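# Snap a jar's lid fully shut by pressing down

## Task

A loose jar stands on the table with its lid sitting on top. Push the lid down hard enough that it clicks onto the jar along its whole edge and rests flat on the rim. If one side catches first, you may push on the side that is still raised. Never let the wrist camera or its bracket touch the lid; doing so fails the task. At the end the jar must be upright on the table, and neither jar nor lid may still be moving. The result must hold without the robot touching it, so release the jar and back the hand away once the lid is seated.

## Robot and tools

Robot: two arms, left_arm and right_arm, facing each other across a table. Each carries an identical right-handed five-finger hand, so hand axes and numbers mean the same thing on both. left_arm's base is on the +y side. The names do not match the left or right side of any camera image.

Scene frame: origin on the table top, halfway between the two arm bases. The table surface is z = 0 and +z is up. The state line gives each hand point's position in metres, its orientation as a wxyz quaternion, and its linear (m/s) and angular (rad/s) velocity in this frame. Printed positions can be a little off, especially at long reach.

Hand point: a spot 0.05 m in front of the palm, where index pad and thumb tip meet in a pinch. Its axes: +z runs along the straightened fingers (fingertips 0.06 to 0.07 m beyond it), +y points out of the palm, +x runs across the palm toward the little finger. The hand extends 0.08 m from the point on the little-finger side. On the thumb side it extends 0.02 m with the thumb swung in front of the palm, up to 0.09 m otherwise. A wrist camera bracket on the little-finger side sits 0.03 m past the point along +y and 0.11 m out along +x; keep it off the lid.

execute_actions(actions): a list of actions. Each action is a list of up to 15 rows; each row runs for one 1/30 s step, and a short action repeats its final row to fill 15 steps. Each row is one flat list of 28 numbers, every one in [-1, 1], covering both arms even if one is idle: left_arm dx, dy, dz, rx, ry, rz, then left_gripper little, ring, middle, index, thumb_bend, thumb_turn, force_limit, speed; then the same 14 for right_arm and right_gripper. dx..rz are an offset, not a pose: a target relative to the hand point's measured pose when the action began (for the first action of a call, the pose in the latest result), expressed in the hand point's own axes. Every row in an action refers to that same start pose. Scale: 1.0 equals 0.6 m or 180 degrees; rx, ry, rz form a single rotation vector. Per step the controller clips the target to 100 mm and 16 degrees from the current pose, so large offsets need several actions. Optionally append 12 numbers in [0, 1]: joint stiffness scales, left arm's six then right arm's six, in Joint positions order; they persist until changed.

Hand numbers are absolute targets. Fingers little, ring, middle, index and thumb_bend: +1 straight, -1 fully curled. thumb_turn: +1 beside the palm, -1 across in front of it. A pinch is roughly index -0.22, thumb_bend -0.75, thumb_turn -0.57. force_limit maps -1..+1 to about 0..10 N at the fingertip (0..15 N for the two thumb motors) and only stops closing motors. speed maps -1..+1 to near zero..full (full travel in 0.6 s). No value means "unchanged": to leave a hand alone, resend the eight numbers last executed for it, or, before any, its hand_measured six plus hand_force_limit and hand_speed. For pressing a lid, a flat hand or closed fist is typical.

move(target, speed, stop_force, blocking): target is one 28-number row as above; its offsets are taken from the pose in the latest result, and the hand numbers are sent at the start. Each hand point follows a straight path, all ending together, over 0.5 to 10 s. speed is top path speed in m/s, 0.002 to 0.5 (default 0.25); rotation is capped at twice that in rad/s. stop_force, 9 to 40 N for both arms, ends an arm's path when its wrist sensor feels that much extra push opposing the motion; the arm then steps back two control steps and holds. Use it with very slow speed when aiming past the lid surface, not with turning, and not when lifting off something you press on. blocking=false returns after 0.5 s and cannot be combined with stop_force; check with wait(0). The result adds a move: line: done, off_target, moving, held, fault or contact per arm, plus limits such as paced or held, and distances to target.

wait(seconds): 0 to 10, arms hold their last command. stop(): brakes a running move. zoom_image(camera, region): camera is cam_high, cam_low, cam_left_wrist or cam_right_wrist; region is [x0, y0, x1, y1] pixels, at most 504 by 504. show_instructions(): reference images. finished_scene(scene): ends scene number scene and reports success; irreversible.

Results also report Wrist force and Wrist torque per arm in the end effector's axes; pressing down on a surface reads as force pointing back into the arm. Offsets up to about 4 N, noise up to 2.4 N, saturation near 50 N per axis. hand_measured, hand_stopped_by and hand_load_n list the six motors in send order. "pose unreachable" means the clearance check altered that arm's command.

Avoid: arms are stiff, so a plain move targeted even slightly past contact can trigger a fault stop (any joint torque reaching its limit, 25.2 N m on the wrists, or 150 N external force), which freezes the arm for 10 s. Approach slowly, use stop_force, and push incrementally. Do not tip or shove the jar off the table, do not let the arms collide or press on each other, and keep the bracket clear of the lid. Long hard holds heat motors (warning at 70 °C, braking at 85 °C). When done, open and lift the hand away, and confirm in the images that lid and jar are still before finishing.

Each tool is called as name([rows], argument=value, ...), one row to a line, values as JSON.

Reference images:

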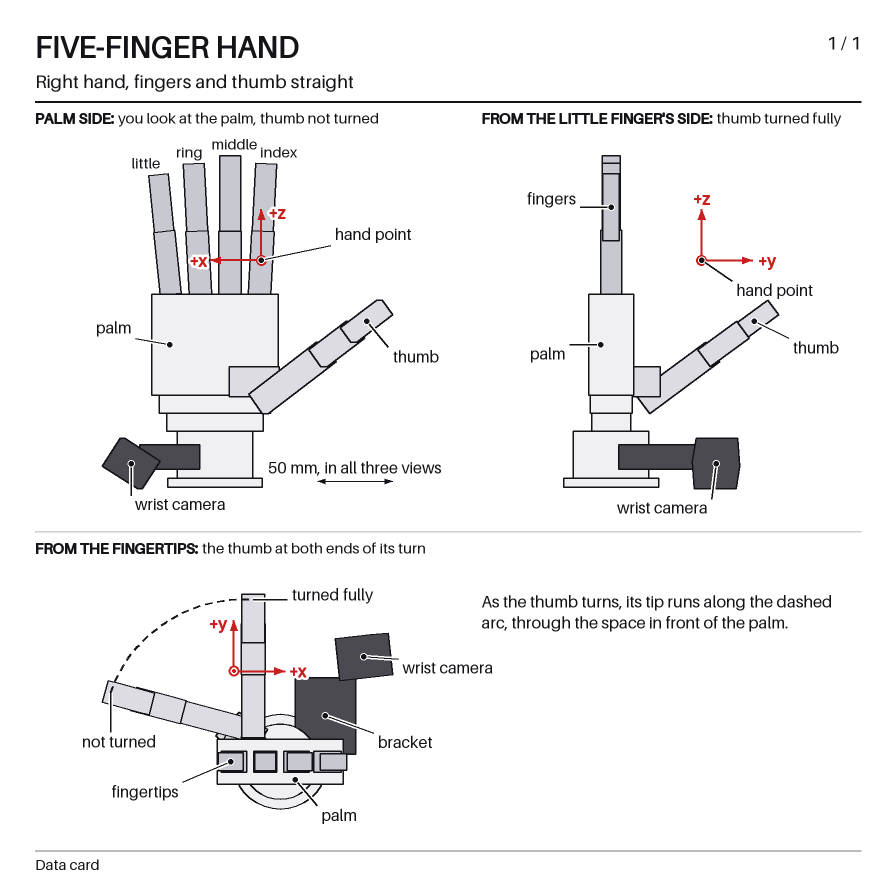

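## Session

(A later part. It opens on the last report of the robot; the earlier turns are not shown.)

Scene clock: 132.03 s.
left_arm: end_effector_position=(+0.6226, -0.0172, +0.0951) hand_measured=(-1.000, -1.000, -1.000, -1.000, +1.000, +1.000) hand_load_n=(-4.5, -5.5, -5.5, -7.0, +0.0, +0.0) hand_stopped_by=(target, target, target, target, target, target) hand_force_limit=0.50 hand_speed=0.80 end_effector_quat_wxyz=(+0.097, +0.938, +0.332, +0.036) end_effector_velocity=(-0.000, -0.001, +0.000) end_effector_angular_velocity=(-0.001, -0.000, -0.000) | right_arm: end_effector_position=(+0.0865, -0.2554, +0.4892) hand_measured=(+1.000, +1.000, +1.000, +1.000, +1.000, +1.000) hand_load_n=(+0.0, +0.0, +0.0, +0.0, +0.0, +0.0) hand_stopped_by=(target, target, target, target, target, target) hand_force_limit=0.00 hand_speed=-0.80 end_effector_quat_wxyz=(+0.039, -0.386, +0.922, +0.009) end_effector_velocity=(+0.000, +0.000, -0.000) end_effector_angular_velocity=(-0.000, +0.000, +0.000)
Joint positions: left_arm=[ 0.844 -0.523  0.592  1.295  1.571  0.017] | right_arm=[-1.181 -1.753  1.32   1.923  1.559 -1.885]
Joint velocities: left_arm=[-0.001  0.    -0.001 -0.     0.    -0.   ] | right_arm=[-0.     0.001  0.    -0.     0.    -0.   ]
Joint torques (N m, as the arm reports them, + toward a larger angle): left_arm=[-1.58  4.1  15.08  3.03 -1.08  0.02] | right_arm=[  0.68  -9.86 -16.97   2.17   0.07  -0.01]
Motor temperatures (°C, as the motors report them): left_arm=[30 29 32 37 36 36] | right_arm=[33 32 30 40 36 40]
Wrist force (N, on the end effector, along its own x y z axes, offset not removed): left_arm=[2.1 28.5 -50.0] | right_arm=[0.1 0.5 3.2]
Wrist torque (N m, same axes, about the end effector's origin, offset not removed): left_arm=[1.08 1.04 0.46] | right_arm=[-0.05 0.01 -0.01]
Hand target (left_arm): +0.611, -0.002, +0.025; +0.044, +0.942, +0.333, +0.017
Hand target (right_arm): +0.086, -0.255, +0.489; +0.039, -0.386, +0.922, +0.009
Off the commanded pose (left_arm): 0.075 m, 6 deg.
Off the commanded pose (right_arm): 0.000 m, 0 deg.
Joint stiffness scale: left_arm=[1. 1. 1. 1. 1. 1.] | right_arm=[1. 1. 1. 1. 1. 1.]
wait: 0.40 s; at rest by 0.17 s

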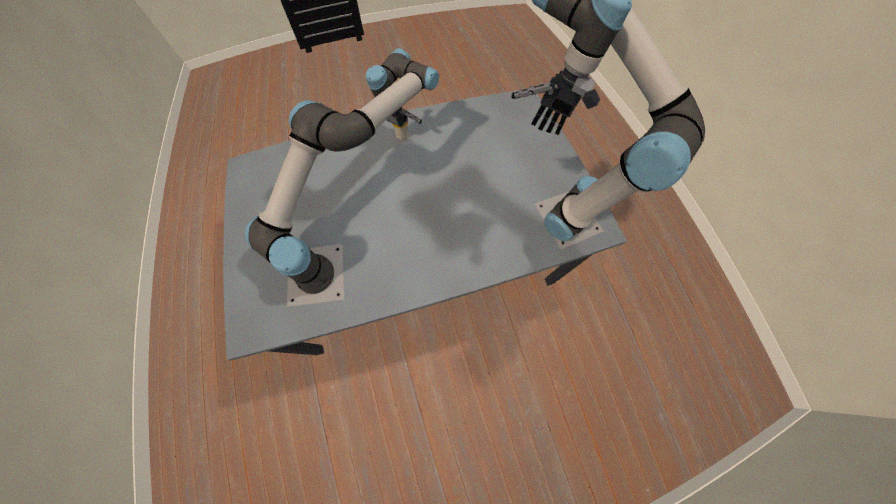

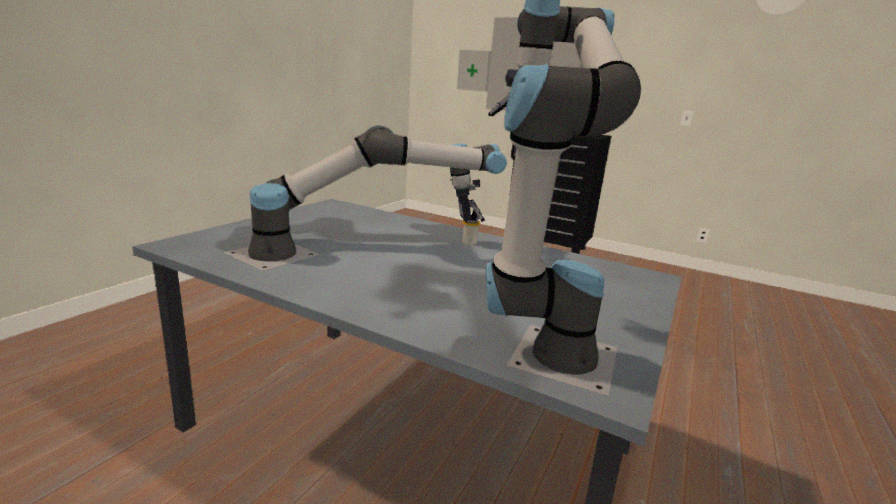

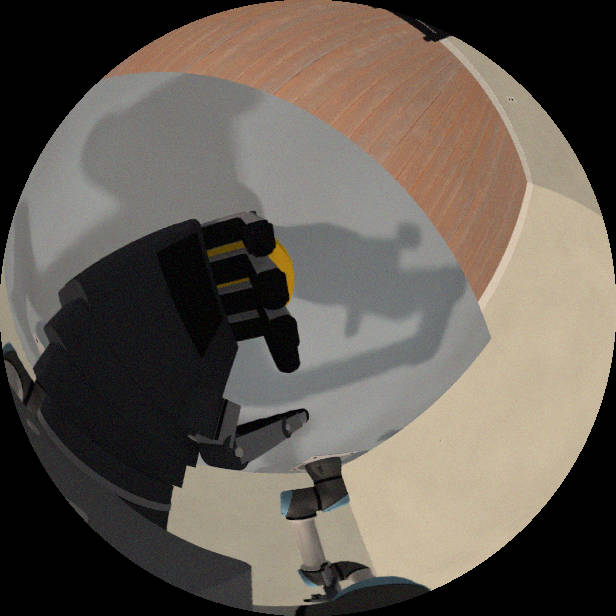

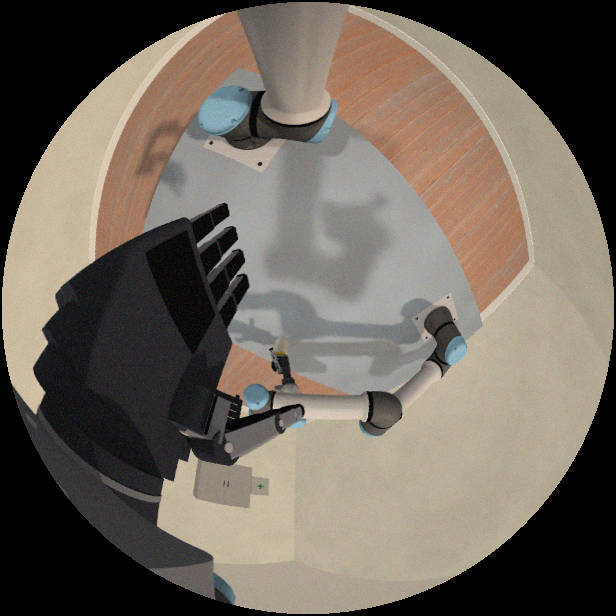

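execute_actions([
  [[0,-0.0475,0.1068,0.0325,0,0,-1,-1,-1,-1,1,1,0.5,0.8,0,0,0,0,0,0,1,1,1,1,1,1,0,-0.8],[0,-0.0438,0.0983,0.0299,0,0,-1,-1,-1,-1,1,1,0.5,0.8,0,0,0,0,0,0,1,1,1,1,1,1,0,-0.8],[0,-0.04,0.0899,0.0274,0,0,-1,-1,-1,-1,1,1,0.5,0.8,0,0,0,0,0,0,1,1,1,1,1,1,0,-0.8],[0,-0.0363,0.0815,0.0248,0,0,-1,-1,-1,-1,1,1,0.5,0.8,0,0,0,0,0,0,1,1,1,1,1,1,0,-0.8],[0,-0.0325,0.073,0.0223,0,0,-1,-1,-1,-1,1,1,0.5,0.8,0,0,0,0,0,0,1,1,1,1,1,1,0,-0.8],[0,-0.0288,0.0646,0.0197,0,0,-1,-1,-1,-1,1,1,0.5,0.8,0,0,0,0,0,0,1,1,1,1,1,1,0,-0.8],[0,-0.025,0.0562,0.0172,0,0,-1,-1,-1,-1,1,1,0.5,0.8,0,0,0,0,0,0,1,1,1,1,1,1,0,-0.8],[0,-0.0213,0.0477,0.0147,0,0,-1,-1,-1,-1,1,1,0.5,0.8,0,0,0,0,0,0,1,1,1,1,1,1,0,-0.8],[0,-0.0175,0.0393,0.0121,0,0,-1,-1,-1,-1,1,1,0.5,0.8,0,0,0,0,0,0,1,1,1,1,1,1,0,-0.8],[0,-0.0138,0.0309,0.0096,0,0,-1,-1,-1,-1,1,1,0.5,0.8,0,0,0,0,0,0,1,1,1,1,1,1,0,-0.8],[0,-0.01,0.0224,0.007,0,0,-1,-1,-1,-1,1,1,0.5,0.8,0,0,0,0,0,0,1,1,1,1,1,1,0,-0.8],[0,-0.0063,0.014,0.0045,0,0,-1,-1,-1,-1,1,1,0.5,0.8,0,0,0,0,0,0,1,1,1,1,1,1,0,-0.8]],
])

wait(seconds=0.4)

Scene clock: 137.73 s.
left_arm: end_effector_position=(+0.6228, -0.0175, +0.0968) hand_measured=(-1.000, -1.000, -1.000, -1.000, +1.000, +1.000) hand_load_n=(-1.5, -1.5, -1.0, -2.5, +0.0, +0.0) hand_stopped_by=(target, target, target, target, target, target) hand_force_limit=0.50 hand_speed=0.80 end_effector_quat_wxyz=(+0.099, +0.937, +0.332, +0.037) end_effector_velocity=(-0.000, -0.001, +0.003) end_effector_angular_velocity=(-0.000, -0.000, -0.001) | right_arm: end_effector_position=(+0.0865, -0.2554, +0.4892) hand_measured=(+1.000, +1.000, +1.000, +1.000, +1.000, +1.000) hand_load_n=(+0.0, +0.0, +0.0, +0.0, +0.0, +0.0) hand_stopped_by=(target, target, target, target, target, target) hand_force_limit=0.00 hand_speed=-0.80 end_effector_quat_wxyz=(+0.039, -0.386, +0.922, +0.009) end_effector_velocity=(+0.000, +0.000, -0.000) end_effector_angular_velocity=(-0.000, -0.000, +0.001)
Joint positions: left_arm=[ 0.844 -0.526  0.593  1.292  1.571  0.017] | right_arm=[-1.181 -1.753  1.32   1.923  1.559 -1.885]
Joint velocities: left_arm=[-0.001 -0.    -0.006  0.006  0.    -0.   ] | right_arm=[ 0.     0.     0.001 -0.001  0.    -0.001]
Joint torques (N m, as the arm reports them, + toward a larger angle): left_arm=[ -1.87 -41.4  -11.41   2.9   -0.28   0.07] | right_arm=[  0.57  -9.7  -17.4    2.12   0.08   0.1 ]
Motor temperatures (°C, as the motors report them): left_arm=[30 29 32 37 36 36] | right_arm=[33 32 30 40 36 40]
Wrist force (N, on the end effector, along its own x y z axes, offset not removed): left_arm=[0.7 6.9 -17.1] | right_arm=[-1.0 -0.7 2.1]
Wrist torque (N m, same axes, about the end effector's origin, offset not removed): left_arm=[0.46 0.19 -0.08] | right_arm=[-0.14 0.20 0.00]
Hand target (left_arm): +0.621, -0.016, +0.086; +0.091, +0.938, +0.332, +0.034
Hand target (right_arm): +0.086, -0.255, +0.489; +0.039, -0.386, +0.922, +0.009
Off the commanded pose (left_arm): 0.011 m, 1 deg.
Off the commanded pose (right_arm): 0.000 m, 0 deg.
Joint stiffness scale: left_arm=[1. 1. 1. 1. 1. 1.] | right_arm=[1. 1. 1. 1. 1. 1.]

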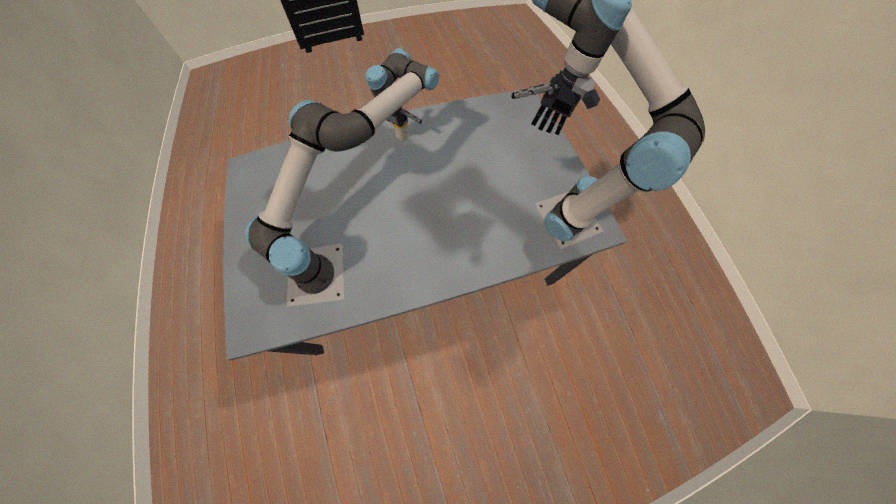

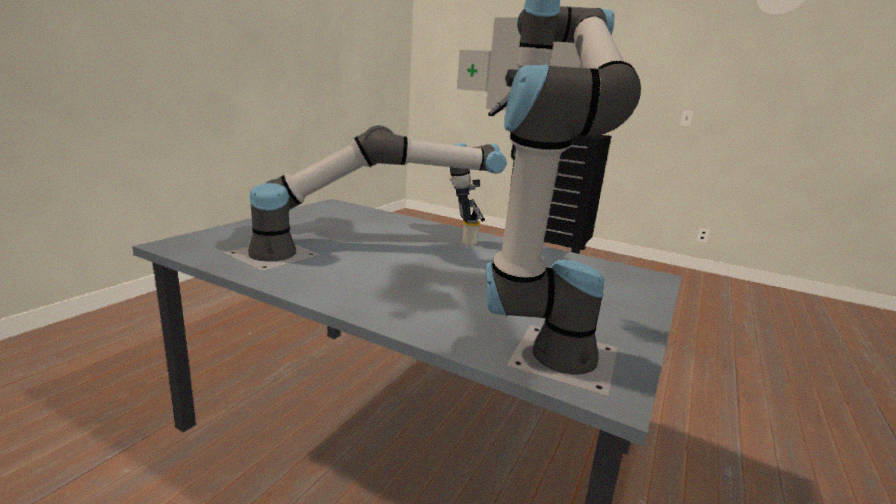

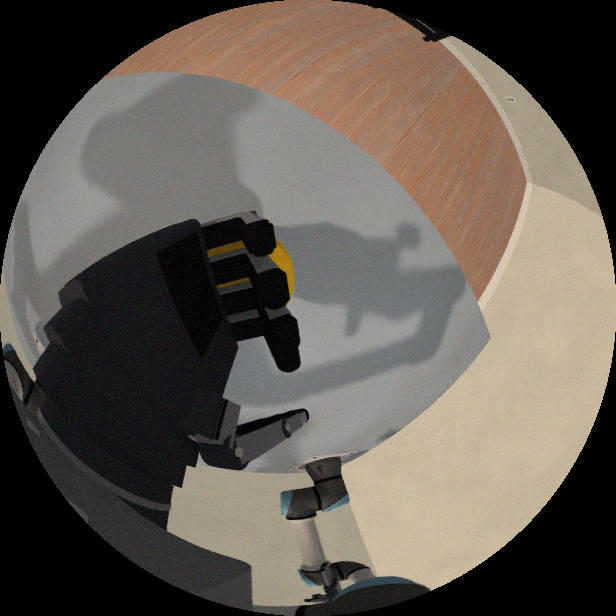

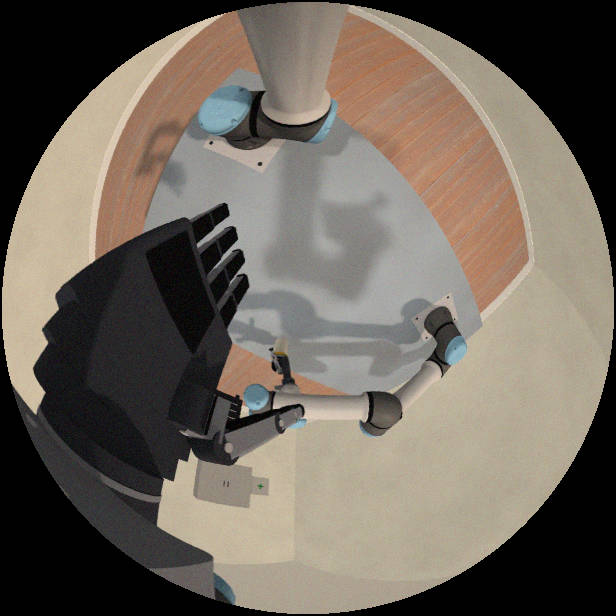

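Scene clock: 138.13 s.
left_arm: end_effector_position=(+0.6228, -0.0175, +0.0970) hand_measured=(-1.000, -1.000, -1.000, -1.000, +1.000, +1.000) hand_load_n=(-1.0, -1.0, -0.5, -1.5, +0.0, +0.0) hand_stopped_by=(target, target, target, target, target, target) hand_force_limit=0.50 hand_speed=0.80 end_effector_quat_wxyz=(+0.099, +0.937, +0.332, +0.037) end_effector_velocity=(-0.000, -0.000, +0.000) end_effector_angular_velocity=(-0.000, -0.000, -0.001) | right_arm: end_effector_position=(+0.0865, -0.2554, +0.4892) hand_measured=(+1.000, +1.000, +1.000, +1.000, +1.000, +1.000) hand_load_n=(+0.0, +0.0, +0.0, +0.0, +0.0, +0.0) hand_stopped_by=(target, target, target, target, target, target) hand_force_limit=0.00 hand_speed=-0.80 end_effector_quat_wxyz=(+0.039, -0.386, +0.922, +0.009) end_effector_velocity=(-0.000, -0.000, +0.000) end_effector_angular_velocity=(+0.000, -0.001, +0.002)
Joint positions: left_arm=[ 0.844 -0.526  0.593  1.293  1.571  0.017] | right_arm=[-1.181 -1.753  1.32   1.923  1.559 -1.885]
Joint velocities: left_arm=[-0.001 -0.001  0.     0.    -0.     0.   ] | right_arm=[-0.    -0.001 -0.     0.001  0.    -0.002]
Joint torques (N m, as the arm reports them, + toward a larger angle): left_arm=[ -1.67 -43.35 -13.92   2.91  -0.28   0.06] | right_arm=[  0.43  -9.9  -17.24   2.03  -0.21   0.08]
Motor temperatures (°C, as the motors report them): left_arm=[30 29 32 37 36 36] | right_arm=[33 32 30 40 36 40]
Wrist force (N, on the end effector, along its own x y z axes, offset not removed): left_arm=[1.6 3.7 -12.0] | right_arm=[0.3 -2.9 1.3]
Wrist torque (N m, same axes, about the end effector's origin, offset not removed): left_arm=[-0.08 0.10 0.10] | right_arm=[-0.38 0.00 -0.07]
Hand target (left_arm): +0.621, -0.016, +0.086; +0.091, +0.938, +0.332, +0.034
Hand target (right_arm): +0.086, -0.255, +0.489; +0.039, -0.386, +0.922, +0.009
Off the commanded pose (left_arm): 0.011 m, 1 deg.
Off the commanded pose (right_arm): 0.000 m, 0 deg.
Joint stiffness scale: left_arm=[1. 1. 1. 1. 1. 1.] | right_arm=[1. 1. 1. 1. 1. 1.]
wait: 0.40 s; at rest by 0.17 s

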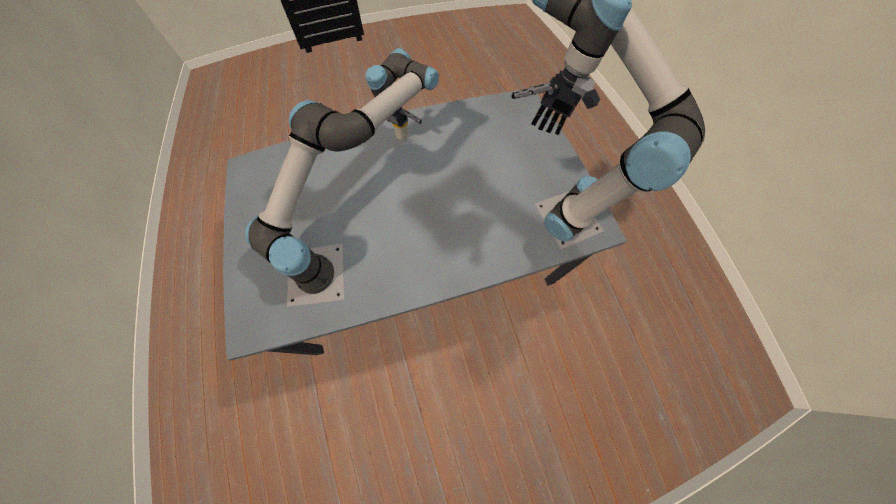

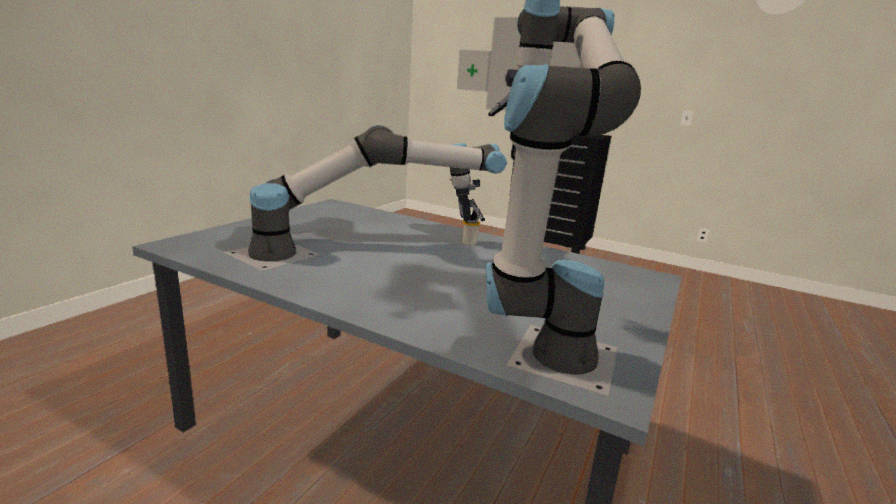

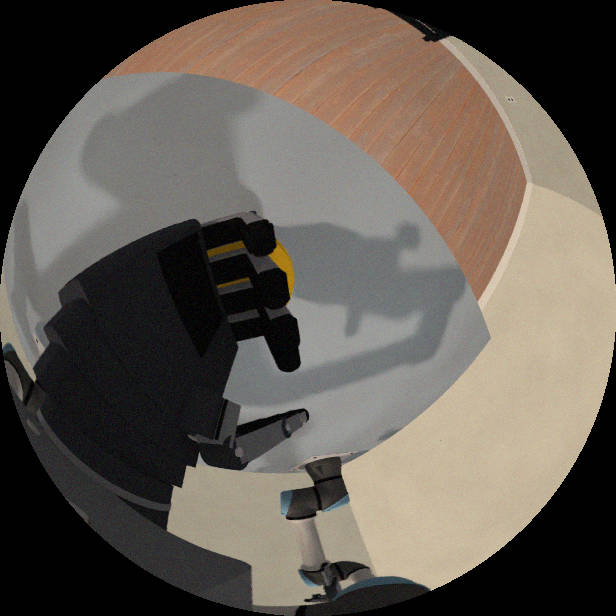

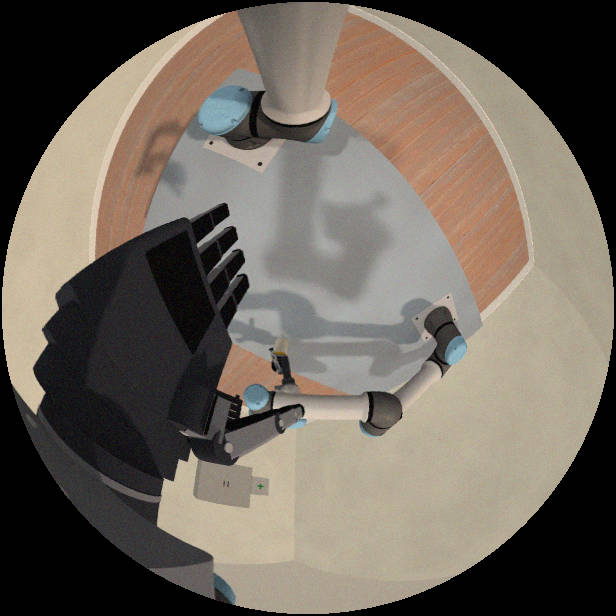

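move(target=[0,-0.0557,-0.2167,0,0,0,-1,-1,-1,-1,1,1,0.5,0.8, 0,0,0,0,0,0,1,1,1,1,1,1,0,-0.8], speed=0.2)

zoom_image(camera="cam_low", region=[430, 195, 510, 260])

zoom_image(camera="cam_high", region=[360, 95, 440, 155])

zoom_image(camera="cam_right_wrist", region=[250, 325, 310, 385])

Scene clock: 142.80 s.
left_arm: end_effector_position=(+0.5849, +0.0277, +0.2185) hand_measured=(-1.000, -1.000, -1.000, -1.000, +1.000, +1.000) hand_load_n=(+0.0, +0.0, +0.0, +0.0, +0.0, +0.0) hand_stopped_by=(target, target, target, target, target, target) hand_force_limit=0.50 hand_speed=0.80 end_effector_quat_wxyz=(+0.101, +0.937, +0.331, +0.037) end_effector_velocity=(-0.001, +0.001, -0.001) end_effector_angular_velocity=(+0.002, +0.003, -0.000) | right_arm: end_effector_position=(+0.0865, -0.2554, +0.4892) hand_measured=(+1.000, +1.000, +1.000, +1.000, +1.000, +1.000) hand_load_n=(+0.0, +0.0, +0.0, +0.0, +0.0, +0.0) hand_stopped_by=(target, target, target, target, target, target) hand_force_limit=0.00 hand_speed=-0.80 end_effector_quat_wxyz=(+0.039, -0.386, +0.922, +0.009) end_effector_velocity=(-0.000, -0.000, +0.000) end_effector_angular_velocity=(+0.001, -0.002, -0.000)
Joint positions: left_arm=[ 0.844 -0.764  0.725  1.394  1.571  0.017] | right_arm=[-1.181 -1.753  1.32   1.923  1.559 -1.885]
Joint velocities: left_arm=[-0.     0.     0.002  0.002  0.001  0.   ] | right_arm=[-0.    -0.001 -0.    -0.001  0.     0.   ]
Joint torques (N m, as the arm reports them, + toward a larger angle): left_arm=[ -1.33 -46.65 -17.51   1.8   -0.17   0.25] | right_arm=[  0.65  -9.84 -16.93   2.01   0.03   0.12]
Motor temperatures (°C, as the motors report them): left_arm=[30 29 32 37 36 36] | right_arm=[33 32 30 40 36 40]
Wrist force (N, on the end effector, along its own x y z axes, offset not removed): left_arm=[-2.8 -1.4 1.1] | right_arm=[1.1 0.0 0.5]
Wrist torque (N m, same axes, about the end effector's origin, offset not removed): left_arm=[-0.19 0.33 -0.49] | right_arm=[-0.08 -0.05 0.08]
Hand target (left_arm): +0.585, +0.029, +0.217; +0.099, +0.937, +0.332, +0.037
Hand target (right_arm): +0.086, -0.255, +0.489; +0.039, -0.386, +0.922, +0.009
Off the commanded pose (left_arm): 0.002 m, 0 deg.
Off the commanded pose (right_arm): 0.000 m, 0 deg.
Joint stiffness scale: left_arm=[1. 1. 1. 1. 1. 1.] | right_arm=[1. 1. 1. 1. 1. 1.]
move: done

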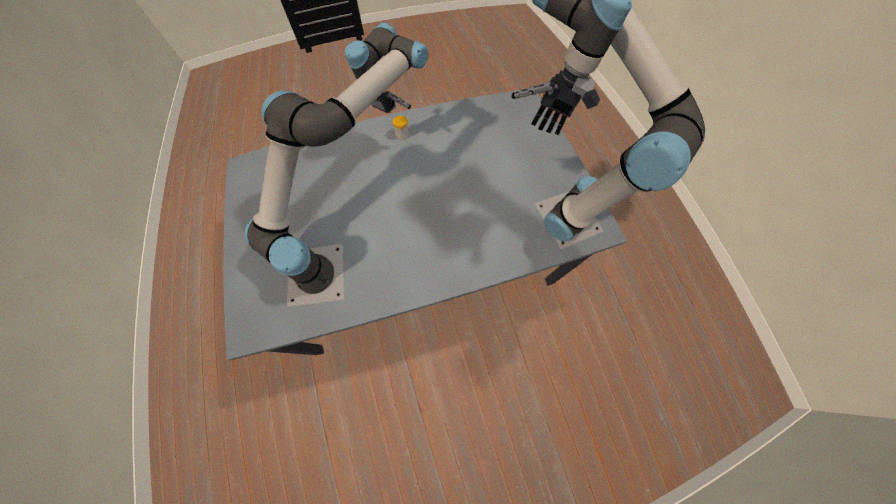

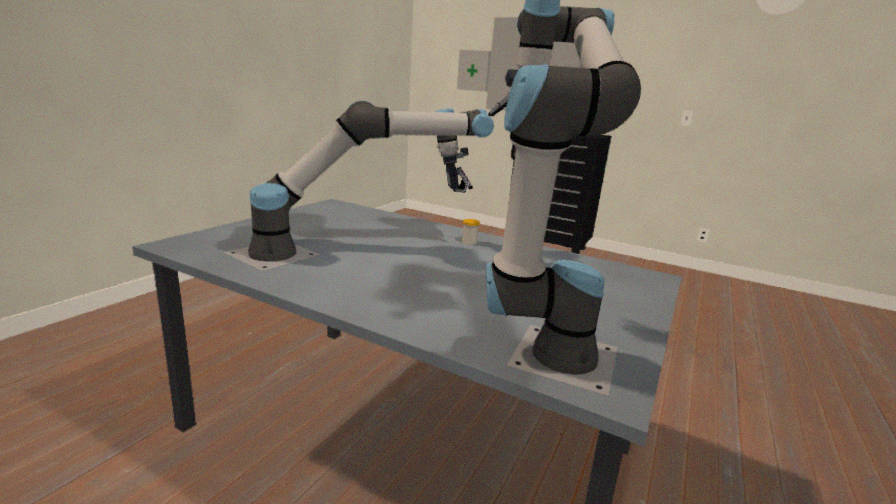

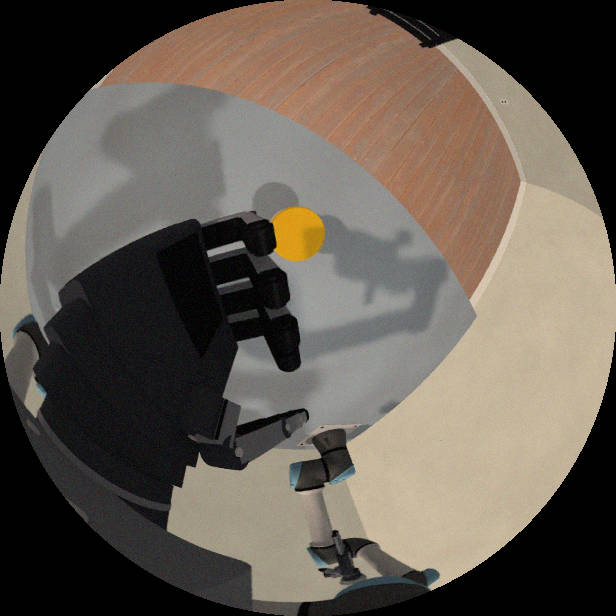

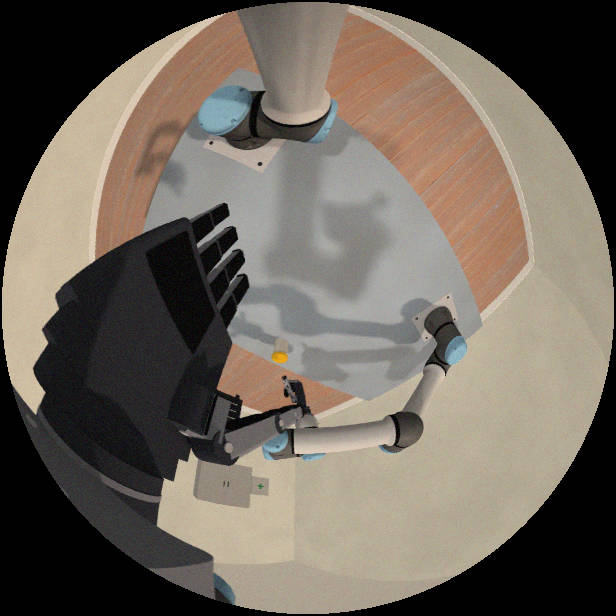

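Region (430, 195, 510, 260) of cam_low's 896x504 image, scaled by 6.300, with more detail than that image has; it fills the top 410 rows of this view, and the rest is white.

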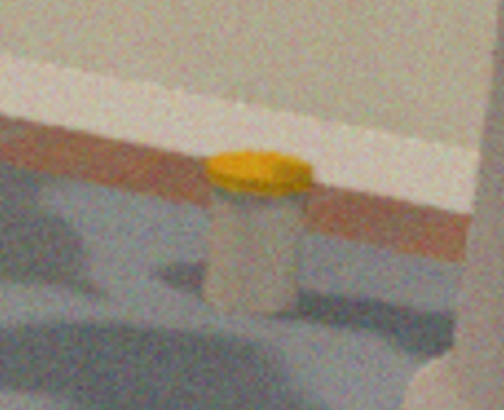

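Region (360, 95, 440, 155) of cam_high's 896x504 image, scaled by 6.300, with more detail than that image has; it fills the top 378 rows of this view, and the rest is white.

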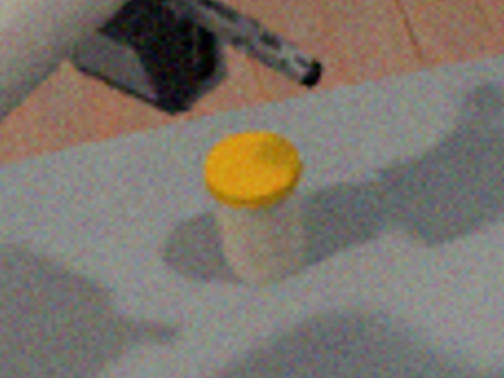

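Region (250, 325, 310, 385) of cam_right_wrist's 616x616 image, scaled by 8.400, with more detail than that image has.

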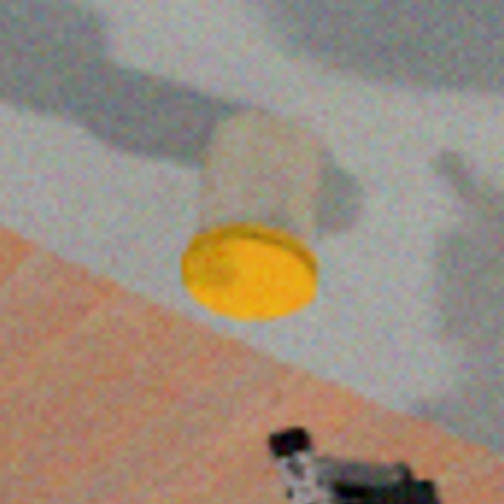

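execute_actions(actions=[])

Scene clock: 147.30 s.
left_arm: end_effector_position=(+0.5849, +0.0278, +0.2185) hand_measured=(-1.000, -1.000, -1.000, -1.000, +1.000, +1.000) hand_load_n=(+0.0, +0.0, +0.0, +0.0, +0.0, +0.0) hand_stopped_by=(target, target, target, target, target, target) hand_force_limit=0.50 hand_speed=0.80 end_effector_quat_wxyz=(+0.101, +0.937, +0.331, +0.037) end_effector_velocity=(-0.000, -0.000, -0.001) end_effector_angular_velocity=(+0.001, +0.001, -0.001) | right_arm: end_effector_position=(+0.0865, -0.2554, +0.4892) hand_measured=(+1.000, +1.000, +1.000, +1.000, +1.000, +1.000) hand_load_n=(+0.0, +0.0, +0.0, +0.0, +0.0, +0.0) hand_stopped_by=(target, target, target, target, target, target) hand_force_limit=0.00 hand_speed=-0.80 end_effector_quat_wxyz=(+0.039, -0.386, +0.922, +0.009) end_effector_velocity=(+0.000, +0.000, -0.000) end_effector_angular_velocity=(-0.000, +0.001, +0.000)
Joint positions: left_arm=[ 0.844 -0.764  0.725  1.394  1.571  0.017] | right_arm=[-1.181 -1.753  1.32   1.923  1.559 -1.885]
Joint velocities: left_arm=[-0.001  0.001  0.001  0.    -0.     0.   ] | right_arm=[ 0.     0.001 -0.    -0.001 -0.     0.   ]
Joint torques (N m, as the arm reports them, + toward a larger angle): left_arm=[ -0.71 -46.83 -15.62   2.26  -0.05   0.31] | right_arm=[  0.37  -9.5  -16.91   2.05  -0.06   0.16]
Motor temperatures (°C, as the motors report them): left_arm=[30 29 32 37 36 36] | right_arm=[33 32 30 40 36 40]
Wrist force (N, on the end effector, along its own x y z axes, offset not removed): left_arm=[1.7 -1.4 1.4] | right_arm=[-0.4 0.2 0.5]
Wrist torque (N m, same axes, about the end effector's origin, offset not removed): left_arm=[-0.34 -0.22 -0.24] | right_arm=[0.01 0.22 0.00]
Hand target (left_arm): +0.585, +0.029, +0.217; +0.099, +0.937, +0.332, +0.037
Hand target (right_arm): +0.086, -0.255, +0.489; +0.039, -0.386, +0.922, +0.009
Off the commanded pose (left_arm): 0.002 m, 0 deg.
Off the commanded pose (right_arm): 0.000 m, 0 deg.
Joint stiffness scale: left_arm=[1. 1. 1. 1. 1. 1.] | right_arm=[1. 1. 1. 1. 1. 1.]

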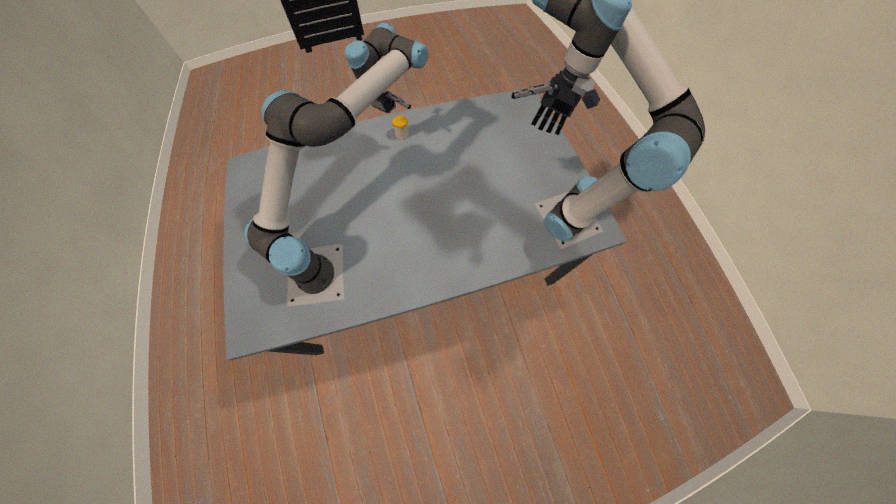

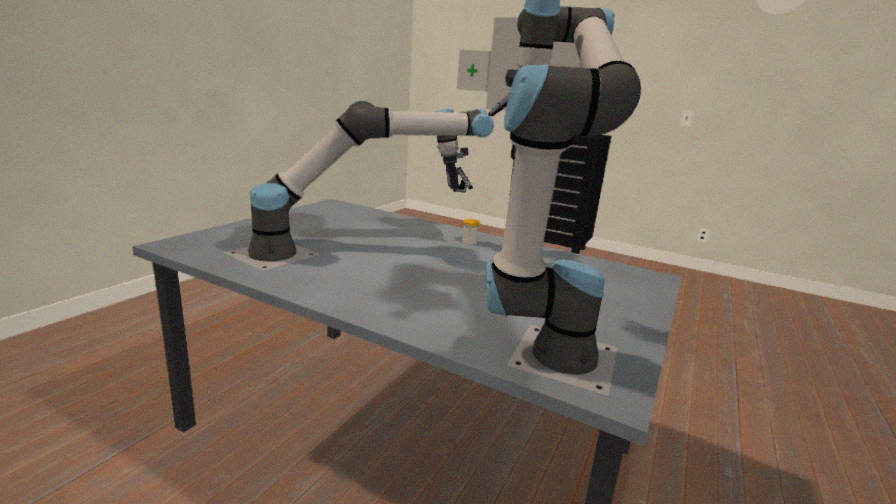

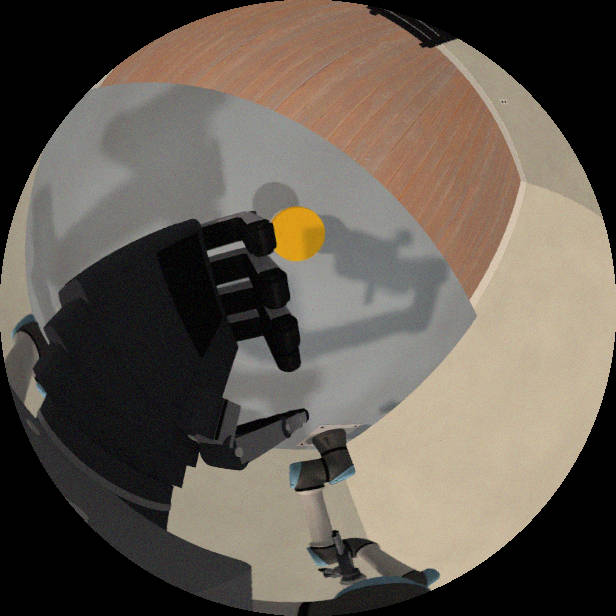

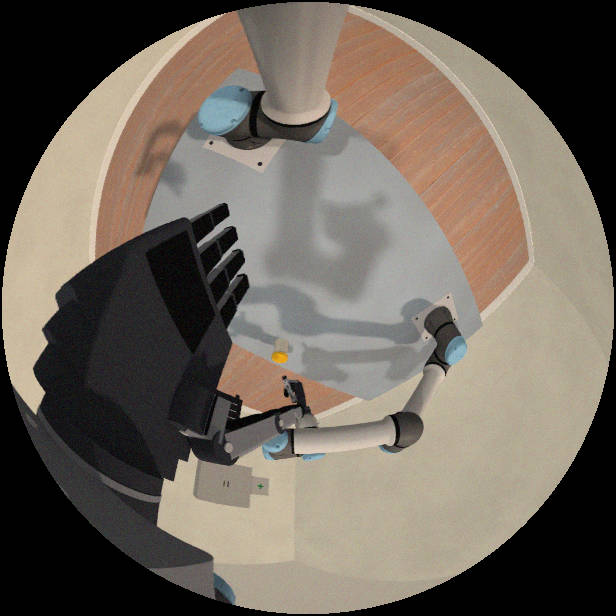

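zoom_image(camera="cam_low", region=[440, 205, 500, 255])

Region (440, 205, 500, 255) of cam_low's 896x504 image, scaled by 8.400, with more detail than that image has.

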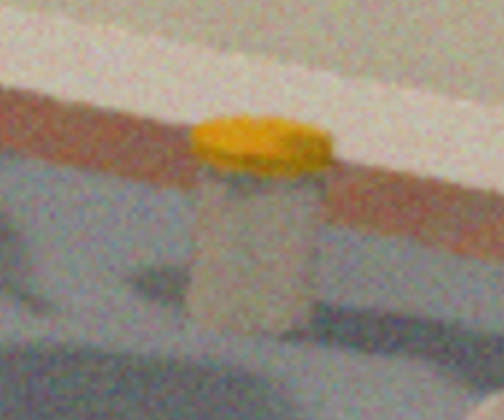

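finished_scene(scene=1)

The scene is finished: the task was done.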